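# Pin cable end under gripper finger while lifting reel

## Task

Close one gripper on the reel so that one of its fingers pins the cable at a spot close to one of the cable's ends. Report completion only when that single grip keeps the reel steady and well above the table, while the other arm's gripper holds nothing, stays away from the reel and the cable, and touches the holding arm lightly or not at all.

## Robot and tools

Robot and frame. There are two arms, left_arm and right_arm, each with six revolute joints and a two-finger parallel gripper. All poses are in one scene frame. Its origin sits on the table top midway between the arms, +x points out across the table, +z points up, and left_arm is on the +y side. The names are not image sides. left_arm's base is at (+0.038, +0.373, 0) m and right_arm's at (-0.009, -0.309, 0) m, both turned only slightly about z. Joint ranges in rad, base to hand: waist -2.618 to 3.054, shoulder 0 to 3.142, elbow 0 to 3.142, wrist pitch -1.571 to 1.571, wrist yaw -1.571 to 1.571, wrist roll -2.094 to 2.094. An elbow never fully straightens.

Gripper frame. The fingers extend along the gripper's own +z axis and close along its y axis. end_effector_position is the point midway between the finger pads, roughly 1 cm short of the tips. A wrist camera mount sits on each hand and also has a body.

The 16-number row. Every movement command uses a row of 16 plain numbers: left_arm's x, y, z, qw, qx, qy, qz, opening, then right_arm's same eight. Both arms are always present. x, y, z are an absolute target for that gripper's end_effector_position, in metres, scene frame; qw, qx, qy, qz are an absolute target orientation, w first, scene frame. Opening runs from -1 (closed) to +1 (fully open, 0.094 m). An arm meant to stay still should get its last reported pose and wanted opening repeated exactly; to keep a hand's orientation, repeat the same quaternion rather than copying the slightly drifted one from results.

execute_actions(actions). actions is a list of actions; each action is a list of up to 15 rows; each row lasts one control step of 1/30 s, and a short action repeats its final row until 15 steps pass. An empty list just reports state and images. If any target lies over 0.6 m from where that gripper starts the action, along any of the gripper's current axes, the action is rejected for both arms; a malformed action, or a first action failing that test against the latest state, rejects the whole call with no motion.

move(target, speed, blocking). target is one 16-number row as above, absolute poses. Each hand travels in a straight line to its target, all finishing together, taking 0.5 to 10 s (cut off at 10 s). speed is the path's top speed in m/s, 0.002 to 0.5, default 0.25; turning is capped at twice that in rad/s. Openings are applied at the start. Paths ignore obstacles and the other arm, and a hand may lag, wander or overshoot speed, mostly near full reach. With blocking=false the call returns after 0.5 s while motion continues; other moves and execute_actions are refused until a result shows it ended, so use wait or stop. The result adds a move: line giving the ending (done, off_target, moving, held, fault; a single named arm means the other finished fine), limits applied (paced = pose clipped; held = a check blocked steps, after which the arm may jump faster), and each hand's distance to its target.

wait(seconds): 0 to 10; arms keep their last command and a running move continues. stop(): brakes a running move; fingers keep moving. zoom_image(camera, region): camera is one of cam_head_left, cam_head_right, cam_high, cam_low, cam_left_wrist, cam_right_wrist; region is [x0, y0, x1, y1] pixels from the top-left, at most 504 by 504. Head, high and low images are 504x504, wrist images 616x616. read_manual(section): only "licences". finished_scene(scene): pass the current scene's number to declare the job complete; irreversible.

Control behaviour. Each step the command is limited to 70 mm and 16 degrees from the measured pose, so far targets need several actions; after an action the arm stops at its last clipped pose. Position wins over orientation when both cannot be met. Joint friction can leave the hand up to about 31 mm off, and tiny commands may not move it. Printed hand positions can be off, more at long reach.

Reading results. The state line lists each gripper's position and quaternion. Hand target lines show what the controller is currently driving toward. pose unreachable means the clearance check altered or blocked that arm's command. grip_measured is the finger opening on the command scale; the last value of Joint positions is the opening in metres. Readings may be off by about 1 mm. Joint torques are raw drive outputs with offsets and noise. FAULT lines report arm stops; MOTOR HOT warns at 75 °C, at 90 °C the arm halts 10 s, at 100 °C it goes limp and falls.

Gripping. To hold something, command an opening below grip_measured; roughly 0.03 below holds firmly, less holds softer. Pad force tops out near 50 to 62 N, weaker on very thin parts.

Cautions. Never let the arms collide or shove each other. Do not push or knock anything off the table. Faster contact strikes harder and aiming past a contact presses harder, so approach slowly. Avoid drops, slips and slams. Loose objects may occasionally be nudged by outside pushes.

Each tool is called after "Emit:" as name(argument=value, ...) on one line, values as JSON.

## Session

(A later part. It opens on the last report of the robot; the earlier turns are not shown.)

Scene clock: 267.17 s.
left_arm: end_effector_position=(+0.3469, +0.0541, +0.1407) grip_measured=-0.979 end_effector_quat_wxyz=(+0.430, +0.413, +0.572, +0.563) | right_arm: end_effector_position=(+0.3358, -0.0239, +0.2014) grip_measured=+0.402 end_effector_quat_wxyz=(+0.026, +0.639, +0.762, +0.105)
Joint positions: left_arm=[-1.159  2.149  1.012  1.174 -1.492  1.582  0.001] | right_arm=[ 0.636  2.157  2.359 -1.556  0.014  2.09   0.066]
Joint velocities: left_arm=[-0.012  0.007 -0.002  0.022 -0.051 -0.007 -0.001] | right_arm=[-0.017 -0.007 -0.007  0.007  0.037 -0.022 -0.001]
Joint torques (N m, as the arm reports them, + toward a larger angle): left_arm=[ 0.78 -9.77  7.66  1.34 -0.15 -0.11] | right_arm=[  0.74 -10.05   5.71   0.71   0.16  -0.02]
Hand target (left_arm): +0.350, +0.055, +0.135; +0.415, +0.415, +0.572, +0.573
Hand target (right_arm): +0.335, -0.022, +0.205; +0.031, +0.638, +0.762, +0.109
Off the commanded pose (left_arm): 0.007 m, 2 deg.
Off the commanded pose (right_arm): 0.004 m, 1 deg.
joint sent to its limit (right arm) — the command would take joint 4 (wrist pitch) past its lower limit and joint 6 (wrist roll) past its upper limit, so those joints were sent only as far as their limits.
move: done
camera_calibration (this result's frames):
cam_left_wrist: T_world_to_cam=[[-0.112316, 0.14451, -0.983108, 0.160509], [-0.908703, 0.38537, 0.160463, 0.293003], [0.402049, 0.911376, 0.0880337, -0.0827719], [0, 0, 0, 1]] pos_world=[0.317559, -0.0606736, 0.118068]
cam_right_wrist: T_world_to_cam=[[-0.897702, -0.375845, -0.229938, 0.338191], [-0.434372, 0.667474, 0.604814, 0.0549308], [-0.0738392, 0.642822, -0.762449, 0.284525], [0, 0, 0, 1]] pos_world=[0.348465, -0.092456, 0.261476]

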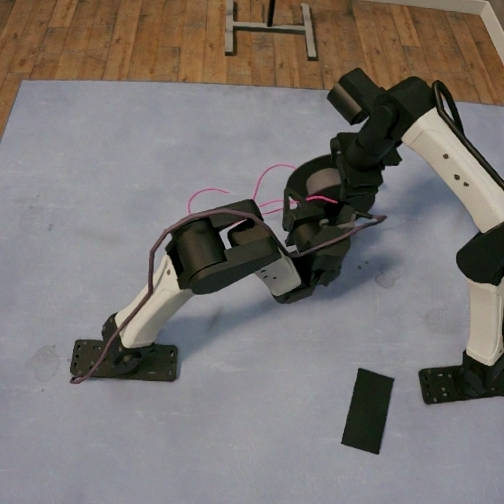

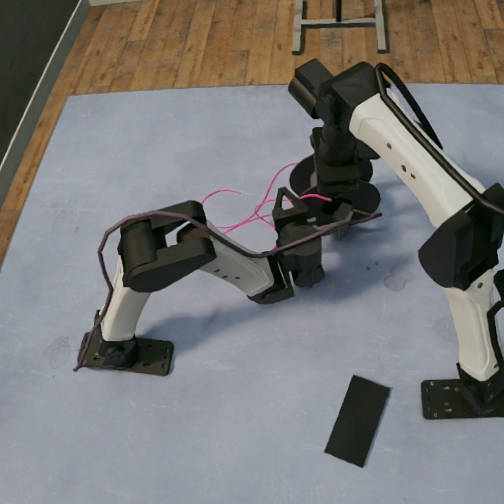

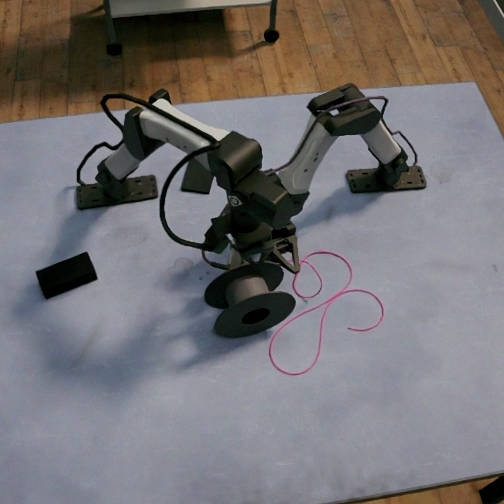

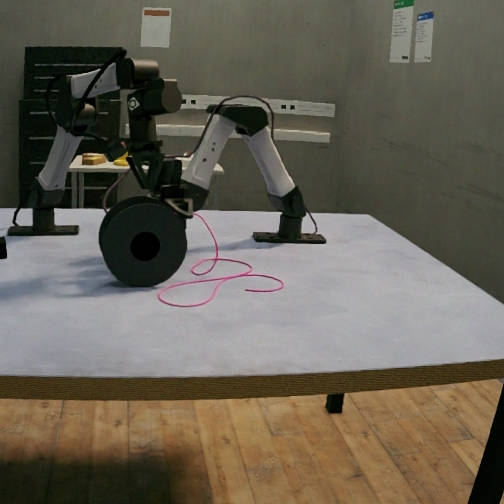

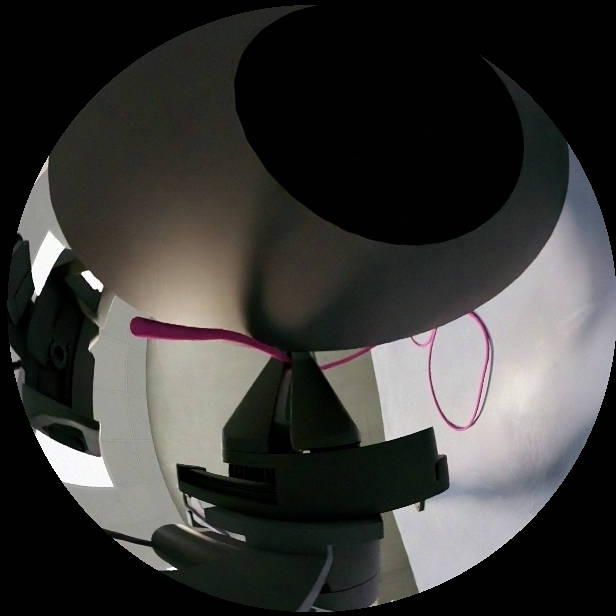

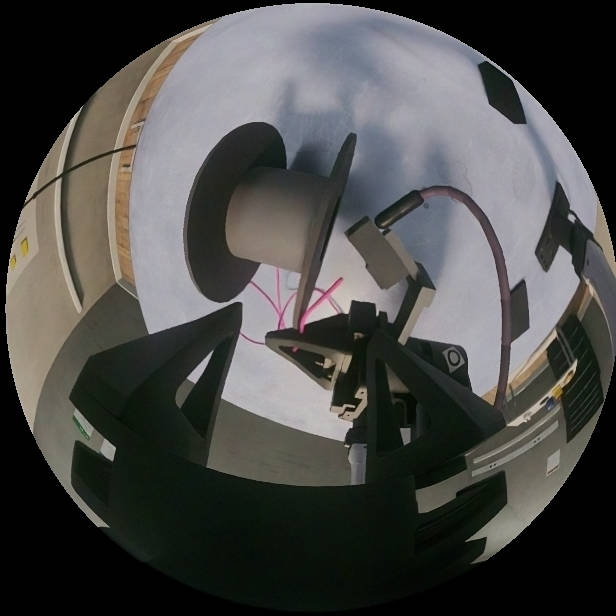

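Emit:
move(target=[0.35,0.055,0.135,0.415,0.415,0.572,0.572,-1,0.336,-0.012,0.15,0.02,0.64,0.765,0.07,0.1], speed=0.03)

Emit:
zoom_image(camera="cam_right_wrist", region=[200,150,500,450])

Scene clock: 276.07 s.
left_arm: end_effector_position=(+0.3468, +0.0545, +0.1408) grip_measured=-0.979 end_effector_quat_wxyz=(+0.429, +0.413, +0.573, +0.563) | right_arm: end_effector_position=(+0.3392, -0.0167, +0.1560) grip_measured=+0.102 end_effector_quat_wxyz=(+0.020, +0.638, +0.767, +0.074)
Joint positions: left_arm=[-1.159  2.149  1.013  1.174 -1.494  1.582  0.001] | right_arm=[ 0.644  2.198  2.247 -1.466  0.014  2.09   0.052]
Joint velocities: left_arm=[ 0.007 -0.012  0.002  0.037 -0.037 -0.007 -0.001] | right_arm=[ 0.002  0.022 -0.007  0.007 -0.007  0.037 -0.001]
Joint torques (N m, as the arm reports them, + toward a larger angle): left_arm=[ 0.7  -9.86  7.63  1.37 -0.14 -0.11] | right_arm=[ 0.98 -9.81  4.25  0.71  0.05 -0.01]
Hand target (left_arm): +0.350, +0.055, +0.135; +0.416, +0.415, +0.572, +0.573
Hand target (right_arm): +0.336, -0.012, +0.150; +0.018, +0.635, +0.769, +0.070
Off the commanded pose (left_arm): 0.007 m, 2 deg.
Off the commanded pose (right_arm): 0.008 m, 1 deg.
joint sent to its limit (right arm) — the command would take joint 6 (wrist roll) past its upper limit, so that joint was sent only as far as its limit.
move: done
camera_calibration (this result's frames):
cam_left_wrist: T_world_to_cam=[[-0.112656, 0.143825, -0.98317, 0.160683], [-0.909736, 0.383007, 0.160271, 0.293266], [0.399611, 0.91248, 0.0876948, -0.0822404], [0, 0, 0, 1]] pos_world=[0.317761, -0.0603902, 0.118188]
cam_right_wrist: T_world_to_cam=[[-0.904781, -0.390671, -0.169551, 0.326281], [-0.409625, 0.689376, 0.597468, 0.0722097], [-0.11653, 0.61003, -0.783763, 0.262825], [0, 0, 0, 1]] pos_world=[0.355419, -0.0826419, 0.21817]

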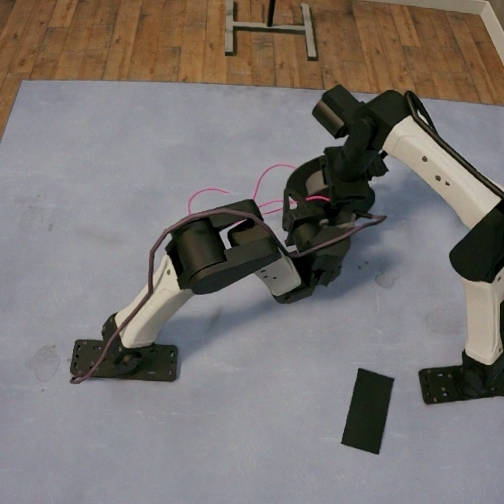

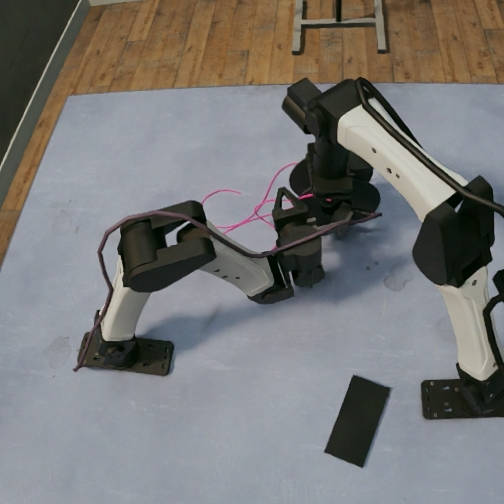

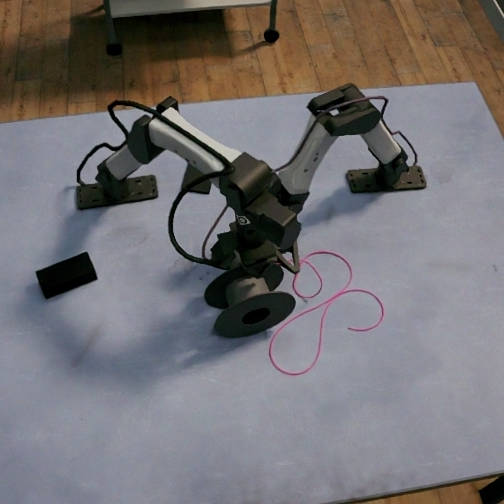

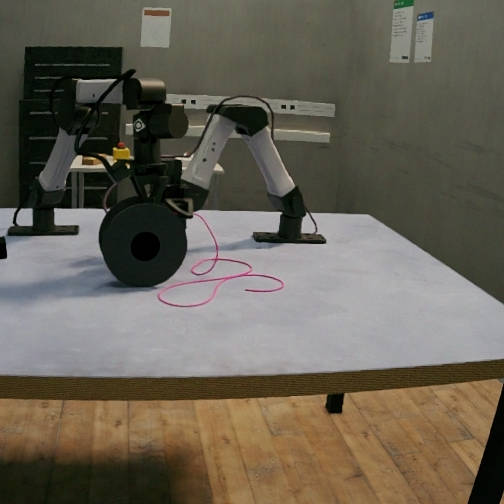

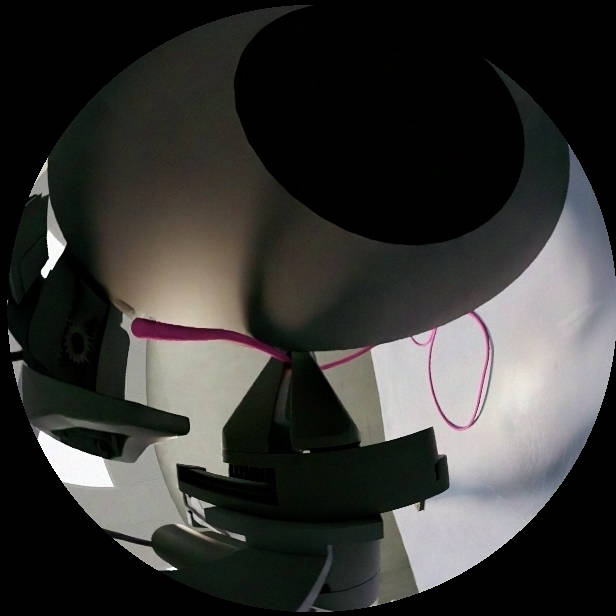

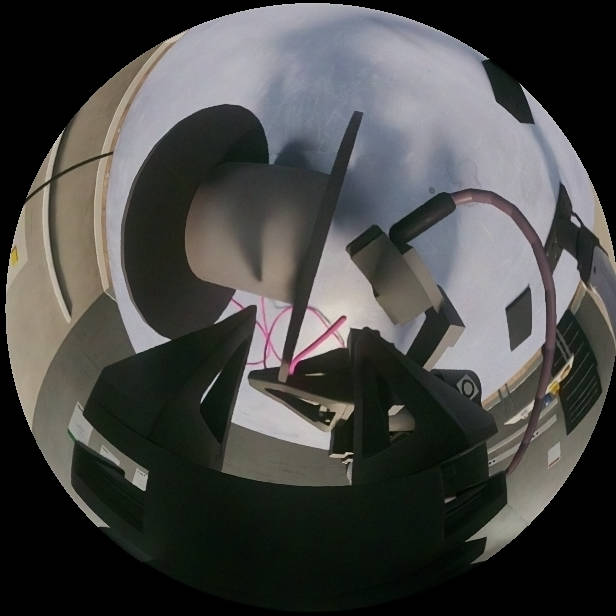

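Region (200, 150, 500, 450) of cam_right_wrist's 616x616 image, scaled by 1.680, with more detail than that image has.

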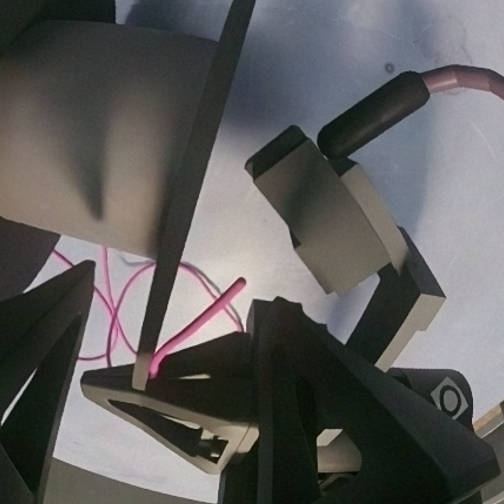

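Emit:
move(target=[0.35,0.055,0.135,0.415,0.415,0.572,0.572,-1,0.34,-0.008,0.139,0.02,0.64,0.765,0.07,0.1], speed=0.03)

Emit:
move(target=[0.35,0.055,0.135,0.415,0.415,0.572,0.572,-1,0.34,-0.008,0.139,0.02,0.64,0.765,0.07,-1])

Scene clock: 284.00 s.
left_arm: end_effector_position=(+0.3468, +0.0545, +0.1408) grip_measured=-0.979 end_effector_quat_wxyz=(+0.429, +0.413, +0.573, +0.563) | right_arm: end_effector_position=(+0.3436, -0.0130, +0.1441) grip_measured=+0.102 end_effector_quat_wxyz=(+0.020, +0.638, +0.767, +0.072)
Joint positions: left_arm=[-1.159  2.149  1.013  1.174 -1.494  1.582  0.001] | right_arm=[ 0.644  2.217  2.229 -1.433  0.014  2.09   0.052]
Joint velocities: left_arm=[-0.007  0.002 -0.002  0.007  0.037  0.081  0.001] | right_arm=[-0.007 -0.002  0.012 -0.022 -0.022  0.081  0.   ]
Joint torques (N m, as the arm reports them, + toward a larger angle): left_arm=[ 0.68 -9.93  7.59  1.36 -0.16 -0.1 ] | right_arm=[  1.1  -10.32   4.5    0.71   0.05  -0.02]
Hand target (left_arm): +0.350, +0.055, +0.135; +0.416, +0.415, +0.572, +0.573
Hand target (right_arm): +0.340, -0.008, +0.139; +0.018, +0.635, +0.769, +0.070
Off the commanded pose (left_arm): 0.007 m, 2 deg.
Off the commanded pose (right_arm): 0.008 m, 0 deg.
joint sent to its limit (right arm) — the command would take joint 6 (wrist roll) past its upper limit, so that joint was sent only as far as its limit.
move: done
camera_calibration (this result's frames):
cam_left_wrist: T_world_to_cam=[[-0.112656, 0.143825, -0.98317, 0.160683], [-0.909736, 0.383007, 0.160271, 0.293266], [0.399611, 0.91248, 0.0876948, -0.0822404], [0, 0, 0, 1]] pos_world=[0.317761, -0.0603902, 0.118188]
cam_right_wrist: T_world_to_cam=[[-0.905172, -0.391003, -0.166673, 0.329329], [-0.408234, 0.690555, 0.597059, 0.0781344], [-0.118355, 0.608482, -0.784692, 0.252542], [0, 0, 0, 1]] pos_world=[0.359887, -0.0788545, 0.206407]

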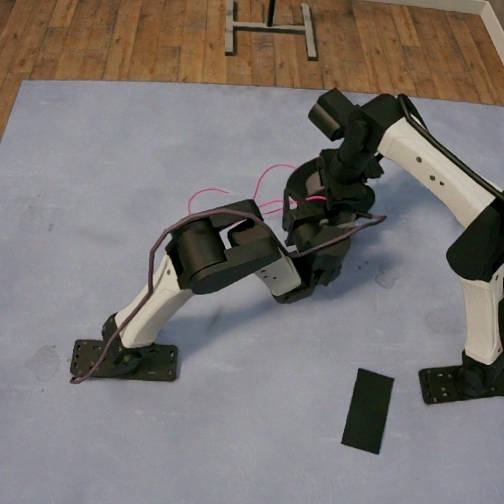

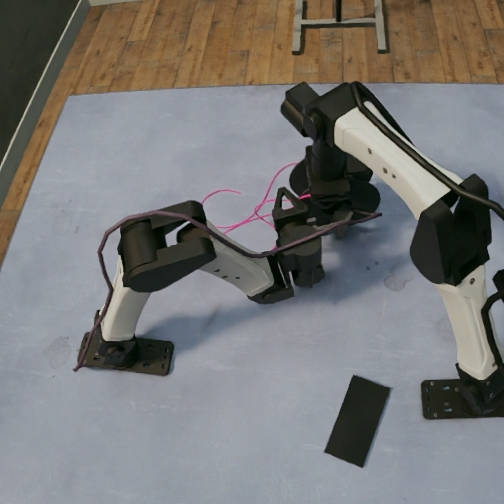

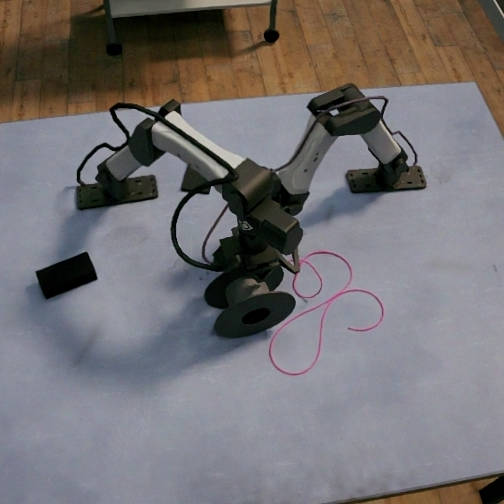

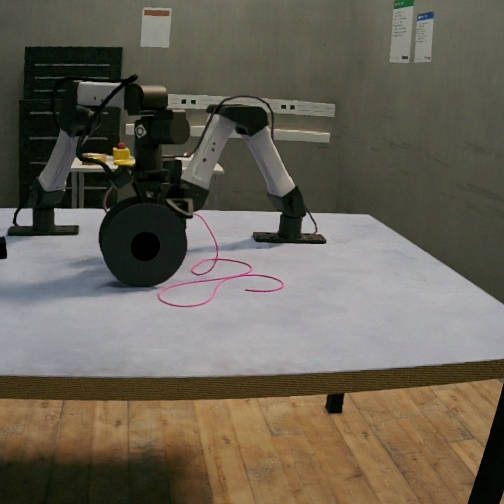

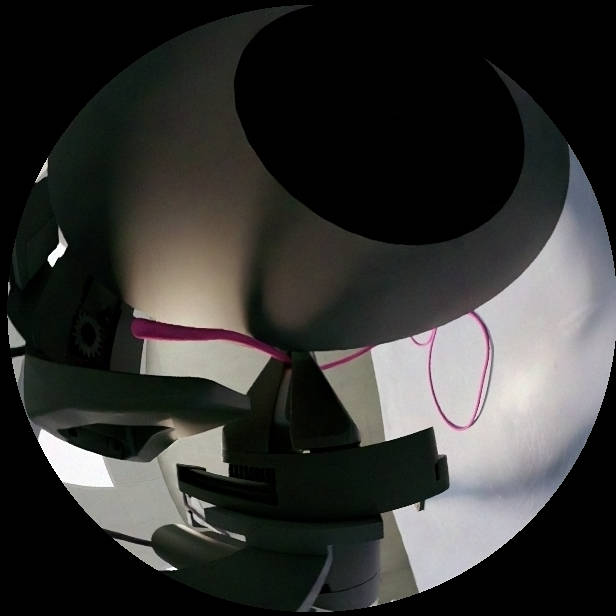

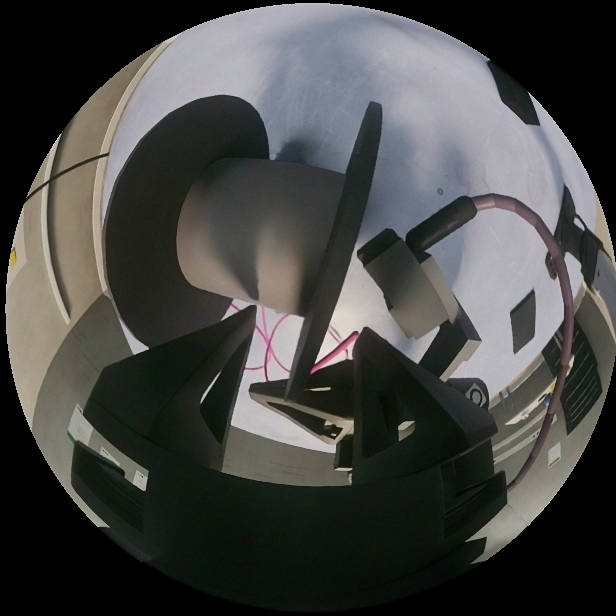

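Scene clock: 284.70 s.
left_arm: end_effector_position=(+0.3467, +0.0548, +0.1408) grip_measured=-0.979 end_effector_quat_wxyz=(+0.428, +0.412, +0.573, +0.564) | right_arm: end_effector_position=(+0.3429, -0.0132, +0.1435) grip_measured=-0.898 end_effector_quat_wxyz=(+0.018, +0.639, +0.766, +0.071)
Joint positions: left_arm=[-1.159  2.149  1.013  1.174 -1.496  1.582  0.001] | right_arm=[ 0.644  2.218  2.229 -1.436  0.012  2.093  0.005]
Joint velocities: left_arm=[-0.002  0.007 -0.002 -0.066 -0.066  0.022 -0.   ] | right_arm=[ 0.007  0.002 -0.007  0.007  0.11  -0.007  0.001]
Joint torques (N m, as the arm reports them, + toward a larger angle): left_arm=[ 0.72 -9.93  7.61  1.37 -0.12 -0.1 ] | right_arm=[  1.1  -10.34   4.39   0.71   0.07  -0.05]
Hand target (left_arm): +0.350, +0.055, +0.135; +0.416, +0.415, +0.572, +0.573
Hand target (right_arm): +0.340, -0.008, +0.139; +0.018, +0.635, +0.769, +0.070
Off the commanded pose (left_arm): 0.007 m, 2 deg.
Off the commanded pose (right_arm): 0.007 m, 0 deg.
joint sent to its limit (right arm) — the command would take joint 6 (wrist roll) past its upper limit, so that joint was sent only as far as its limit.
move: done
camera_calibration (this result's frames):
cam_left_wrist: T_world_to_cam=[[-0.112996, 0.143584, -0.983166, 0.160745], [-0.910453, 0.381276, 0.160322, 0.293397], [0.397877, 0.913243, 0.0876442, -0.0819204], [0, 0, 0, 1]] pos_world=[0.317882, -0.0601326, 0.118181]
cam_right_wrist: T_world_to_cam=[[-0.907114, -0.388282, -0.162425, 0.328647], [-0.403437, 0.692186, 0.598429, 0.0764984], [-0.119931, 0.608372, -0.784539, 0.252594], [0, 0, 0, 1]] pos_world=[0.359277, -0.0790142, 0.205771]

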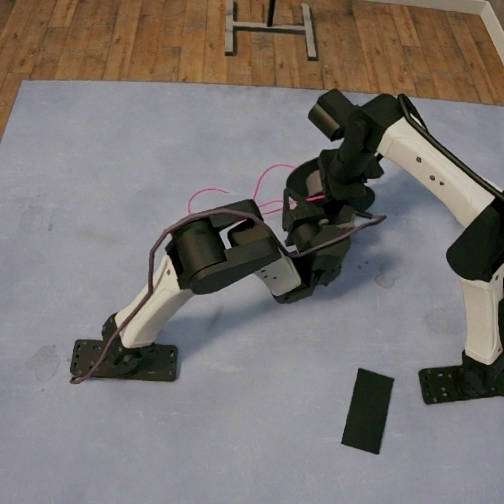

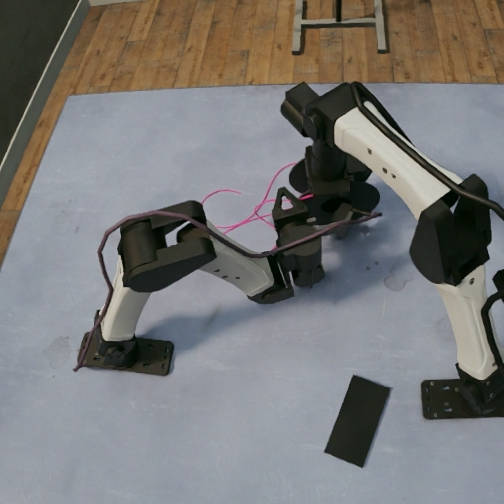

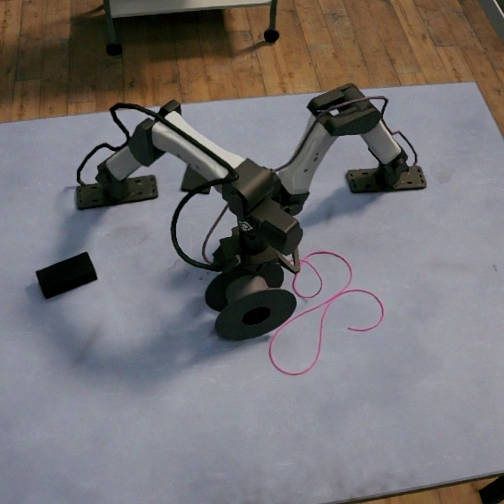

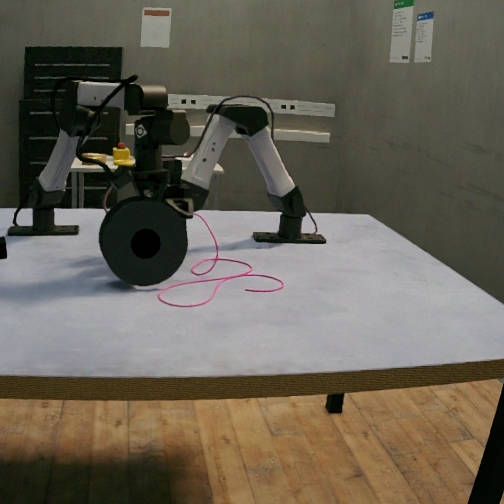

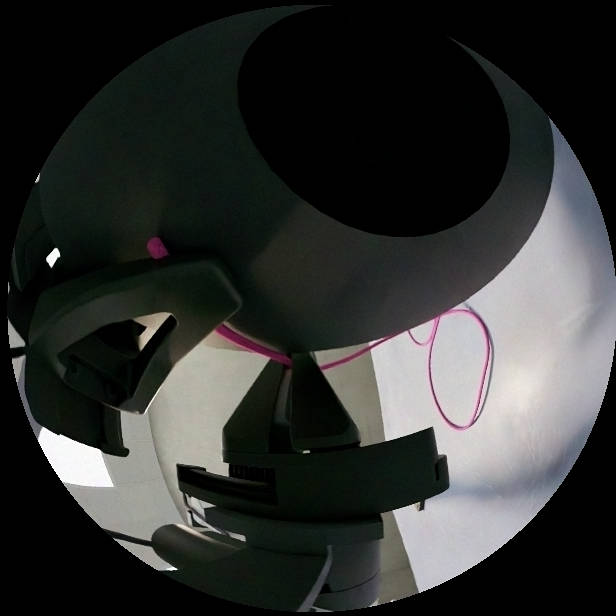

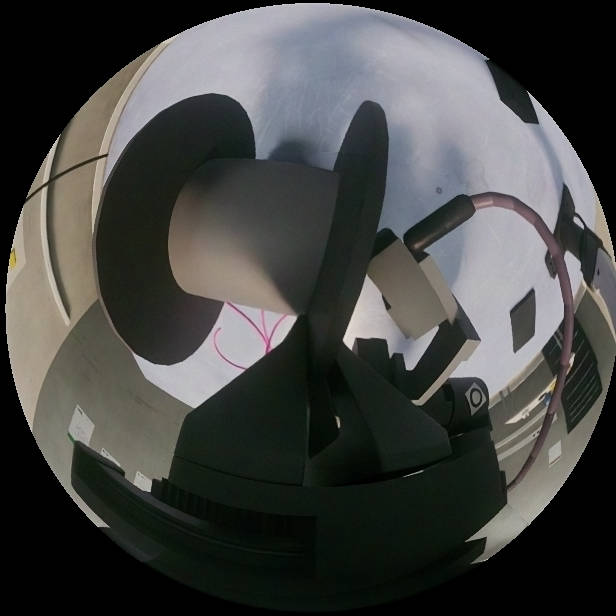

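Emit:
move(target=[0.35,0.055,0.135,0.415,0.415,0.572,0.572,-0.4,0.34,-0.008,0.139,0.02,0.64,0.765,0.07,-1])

Emit:
move(target=[0.25,0.09,0.135,0.415,0.415,0.572,0.572,-0.4,0.34,-0.008,0.139,0.02,0.64,0.765,0.07,-1], speed=0.08)

Scene clock: 301.97 s.
left_arm: end_effector_position=(+0.3464, +0.0558, +0.1409) grip_measured=-0.401 end_effector_quat_wxyz=(+0.427, +0.410, +0.575, +0.565) | right_arm: end_effector_position=(+0.3436, -0.0142, +0.1435) grip_measured=-0.898 end_effector_quat_wxyz=(+0.022, +0.639, +0.765, +0.070)
Joint positions: left_arm=[-1.159  2.149  1.013  1.176 -1.502  1.582  0.028] | right_arm=[ 0.644  2.218  2.229 -1.436  0.019  2.094  0.005]
Joint velocities: left_arm=[-0.007  0.002 -0.007  0.022  0.007 -0.066 -0.   ] | right_arm=[ 0.012 -0.002 -0.022 -0.081  0.037 -0.007  0.   ]
Joint torques (N m, as the arm reports them, + toward a larger angle): left_arm=[ 0.66 -9.84  7.66  1.34 -0.04 -0.12] | right_arm=[  1.08 -10.39   4.38   0.72  -0.01  -0.05]
Hand target (left_arm): +0.350, +0.055, +0.135; +0.416, +0.415, +0.572, +0.573
Hand target (right_arm): +0.340, -0.008, +0.139; +0.018, +0.635, +0.769, +0.070
Off the commanded pose (left_arm): 0.007 m, 2 deg.
Off the commanded pose (right_arm): 0.008 m, 0 deg.
joint sent to its limit (right arm) — the command would take joint 6 (wrist roll) past its upper limit, so that joint was sent only as far as its limit.
move: done
camera_calibration (this result's frames):
cam_left_wrist: T_world_to_cam=[[-0.113397, 0.141063, -0.983485, 0.161012], [-0.912839, 0.376013, 0.159184, 0.293988], [0.392258, 0.915814, 0.0861285, -0.0807101], [0, 0, 0, 1]] pos_world=[0.318281, -0.0593408, 0.118506]
cam_right_wrist: T_world_to_cam=[[-0.907115, -0.387561, -0.164128, 0.329175], [-0.404734, 0.696266, 0.592793, 0.0788038], [-0.115467, 0.60416, -0.788453, 0.25227], [0, 0, 0, 1]] pos_world=[0.359623, -0.0797041, 0.206215]

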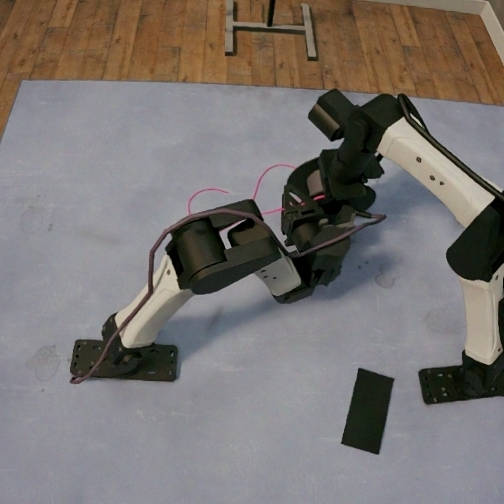

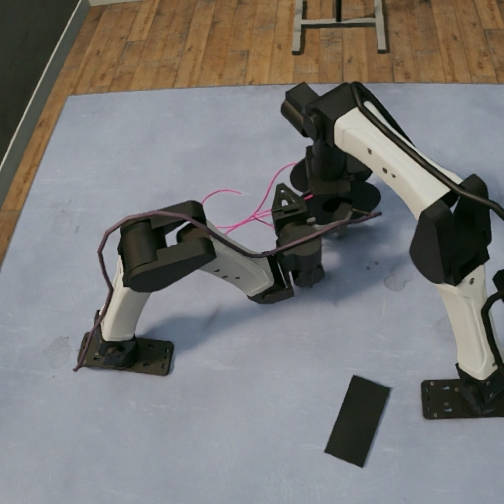

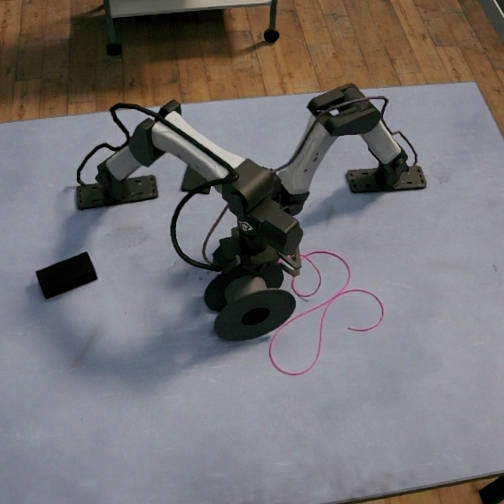

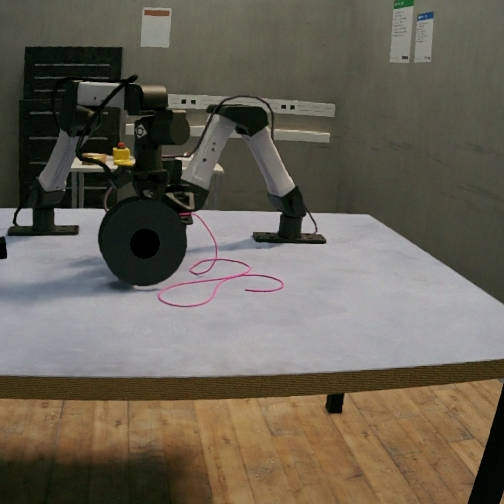

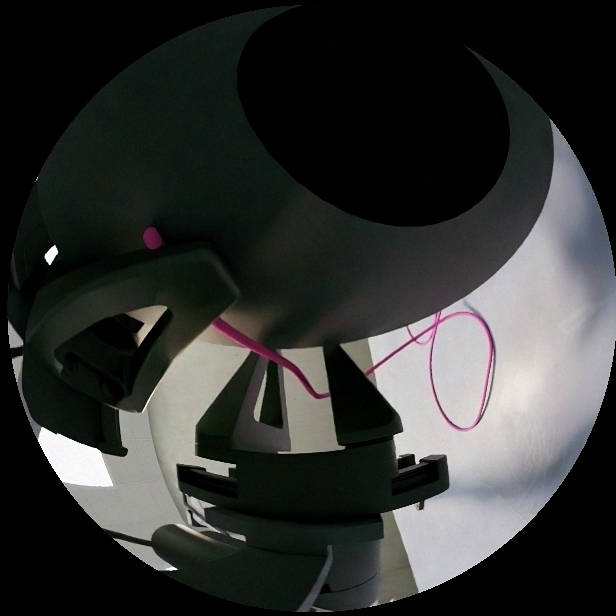

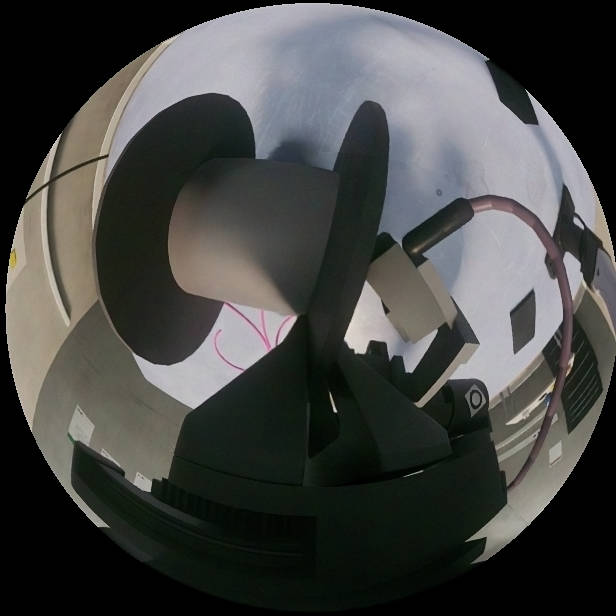

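Scene clock: 303.57 s.
left_arm: end_effector_position=(+0.2526, +0.0843, +0.1343) grip_measured=-0.401 end_effector_quat_wxyz=(+0.468, +0.472, +0.527, +0.530) | right_arm: end_effector_position=(+0.3435, -0.0141, +0.1435) grip_measured=-0.898 end_effector_quat_wxyz=(+0.021, +0.639, +0.765, +0.070)
Joint positions: left_arm=[-1.391  1.946  0.637  1.261 -1.548  1.53   0.028] | right_arm=[ 0.644  2.218  2.229 -1.436  0.018  2.094  0.005]
Joint velocities: left_arm=[ 0.007 -0.012  0.007  0.051  0.066  0.007 -0.001] | right_arm=[-0.022  0.002  0.017 -0.007  0.081 -0.066 -0.001]
Joint torques (N m, as the arm reports them, + toward a larger angle): left_arm=[ -0.16 -10.08   3.54   1.5   -0.19  -0.26] | right_arm=[  1.1  -10.4    4.39   0.72   0.    -0.05]
Hand target (left_arm): +0.250, +0.090, +0.135; +0.469, +0.469, +0.529, +0.529
Hand target (right_arm): +0.340, -0.008, +0.139; +0.018, +0.635, +0.769, +0.070
Off the commanded pose (left_arm): 0.006 m, 11 deg.
Off the commanded pose (right_arm): 0.008 m, 0 deg.
joint sent to its limit (left arm) — the command would take joint 5 (wrist yaw) past its lower limit, so that joint was sent only as far as its limit.
joint sent to its limit (right arm) — the command would take joint 6 (wrist roll) past its upper limit, so that joint was sent only as far as its limit.
move: off_target (left_arm)
camera_calibration (this result's frames):
cam_left_wrist: T_world_to_cam=[[-0.0930572, 0.194014, -0.976575, 0.129277], [-0.825901, 0.532759, 0.184541, 0.160184], [0.556082, 0.823727, 0.110659, -0.106337], [0, 0, 0, 1]] pos_world=[0.203458, -0.0228285, 0.108456]
cam_right_wrist: T_world_to_cam=[[-0.907153, -0.387567, -0.163909, 0.329118], [-0.404521, 0.69588, 0.593392, 0.0785369], [-0.115918, 0.604601, -0.788048, 0.252301], [0, 0, 0, 1]] pos_world=[0.359576, -0.0796382, 0.206167]

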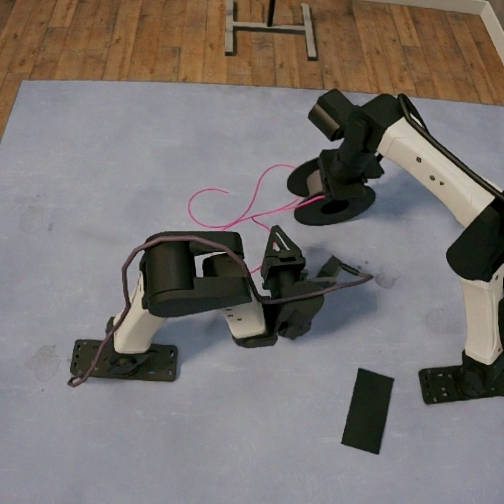

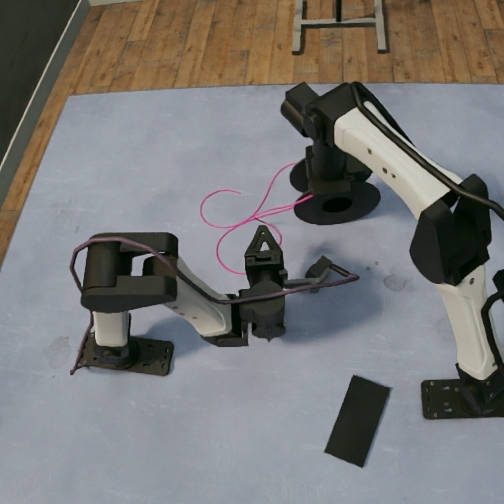

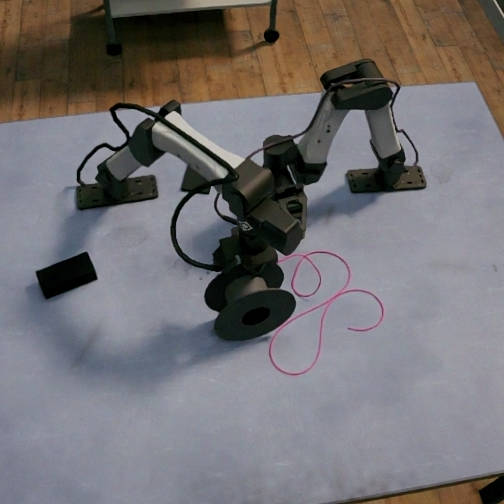

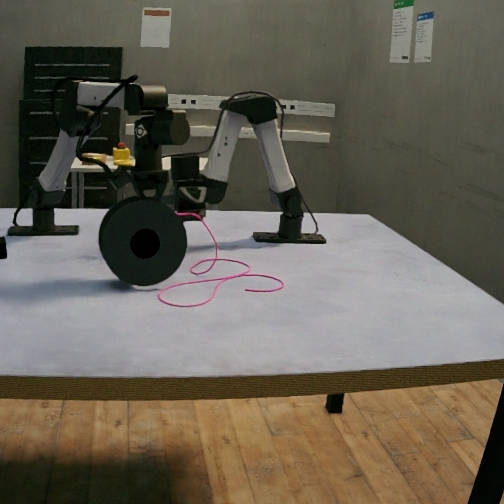

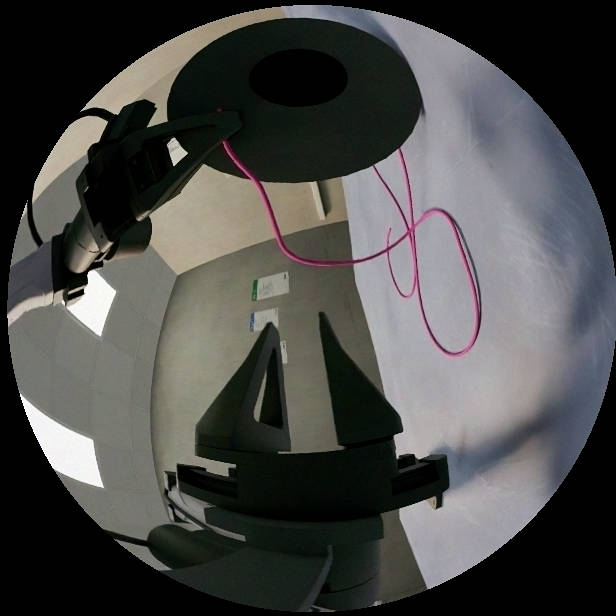

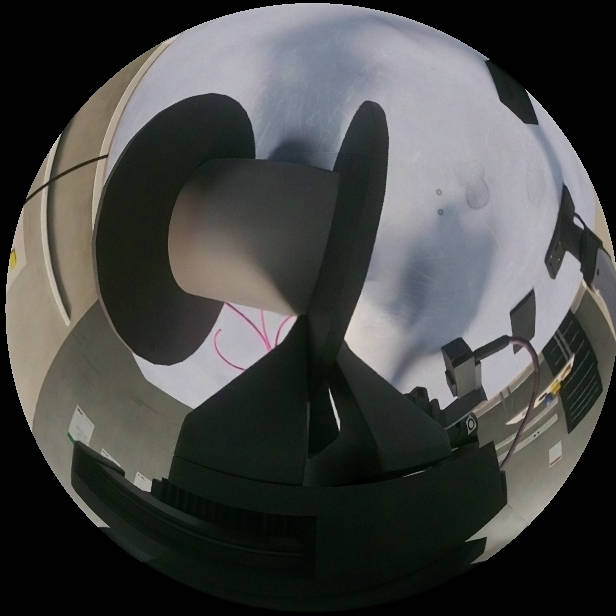

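Emit:
move(target=[0.25,0.3,0.17,0.47,0.47,0.53,0.53,-0.4,0.36,0.0,0.38,0.05,0.62,0.74,0.25,-1], speed=0.08)

Scene clock: 313.93 s.
left_arm: end_effector_position=(+0.2509, +0.3012, +0.1834) grip_measured=-0.401 end_effector_quat_wxyz=(+0.469, +0.465, +0.535, +0.527) | right_arm: end_effector_position=(+0.3563, -0.0018, +0.3491) grip_measured=-0.899 end_effector_quat_wxyz=(+0.065, +0.603, +0.718, +0.341)
Joint positions: left_arm=[-1.109  0.42   0.038  0.364 -1.275  1.542  0.028] | right_arm=[ 0.644  2.158  2.85  -1.553  0.012  2.095  0.005]
Joint velocities: left_arm=[-0.022 -0.002  0.002 -0.037  0.007 -0.022 -0.   ] | right_arm=[-0.017 -0.002 -0.007  0.037  0.037 -0.022  0.   ]
Joint torques (N m, as the arm reports them, + toward a larger angle): left_arm=[ 0.76  0.24  7.26  1.51  0.07 -0.26] | right_arm=[ -0.06 -11.09   6.48   2.12   0.06  -0.09]
Hand target (left_arm): +0.251, +0.303, +0.176; +0.466, +0.471, +0.533, +0.527
Hand target (right_arm): +0.356, -0.003, +0.381; +0.074, +0.591, +0.702, +0.391
Off the commanded pose (left_arm): 0.013 m, 1 deg.
Off the commanded pose (right_arm): 0.031 m, 11 deg.
elbow stopped short (right arm): the move would have taken joint 3 (elbow) straighter than the controller allows; a more bent joint 3 avoids this.
joint sent to its limit (left arm) — the command would take joint 3 (elbow) past its lower limit, so that joint was sent only as far as its limit.
joint sent to its limit (right arm) — the command would take joint 6 (wrist roll) past its upper limit, so that joint was sent only as far as its limit.
move: off_target (left_arm, right_arm)
camera_calibration (this result's frames):
cam_left_wrist: T_world_to_cam=[[-0.0964351, 0.17414, -0.979987, 0.142445], [-0.830492, 0.52861, 0.175656, 0.0382386], [0.54862, 0.830811, 0.0936454, -0.286641], [0, 0, 0, 1]] pos_world=[0.202751, 0.193126, 0.15972]
cam_right_wrist: T_world_to_cam=[[-0.730777, -0.236414, -0.64037, 0.482895], [-0.662426, 0.472083, 0.581661, 0.0487576], [0.164794, 0.849262, -0.501594, 0.208781], [0, 0, 0, 1]] pos_world=[0.350781, -0.0861639, 0.385594]

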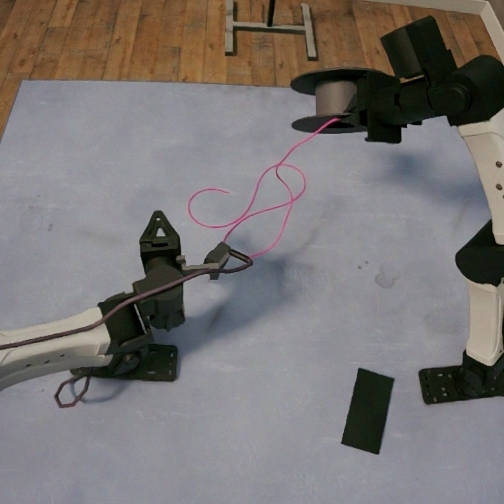

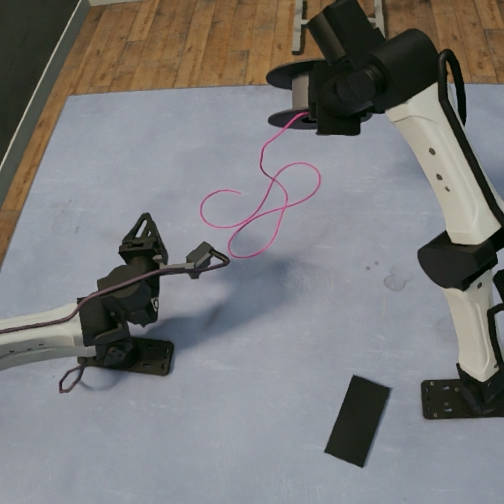

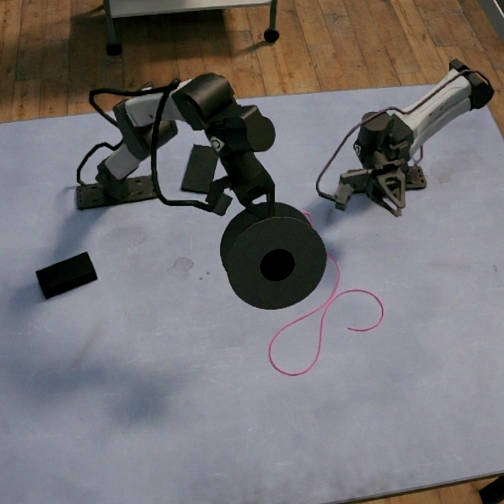

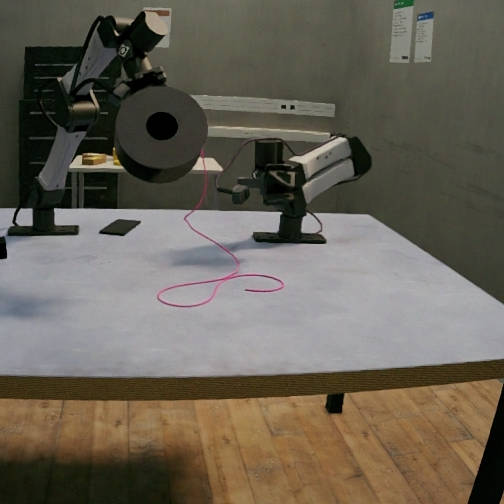

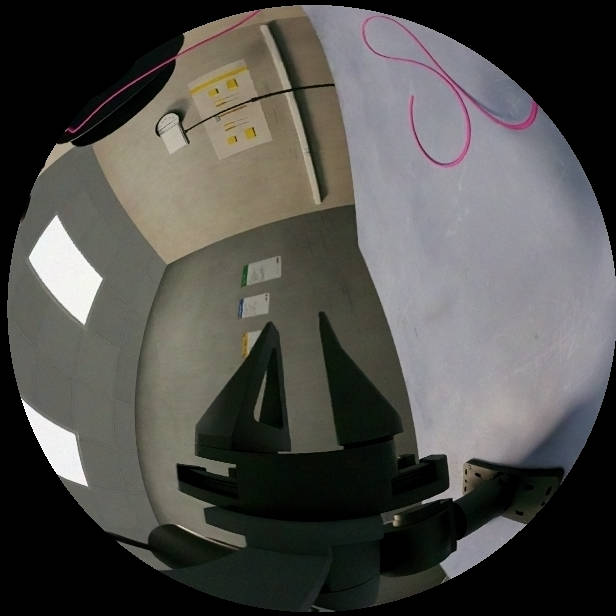

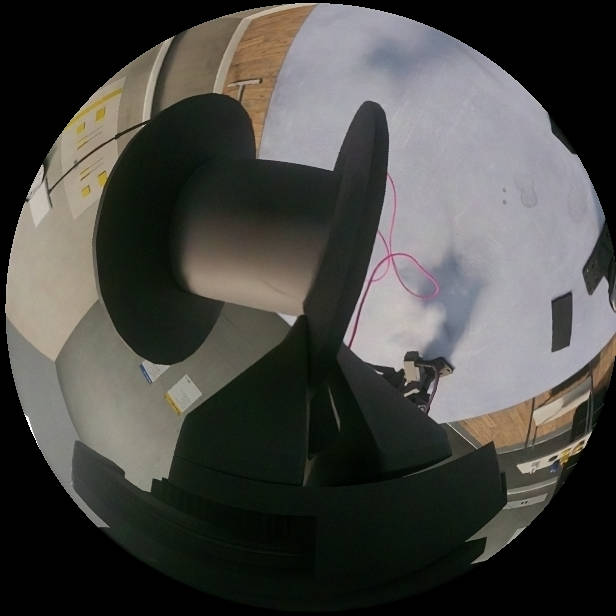

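Emit:
finished_scene(scene=1)

The scene is finished: the task was done.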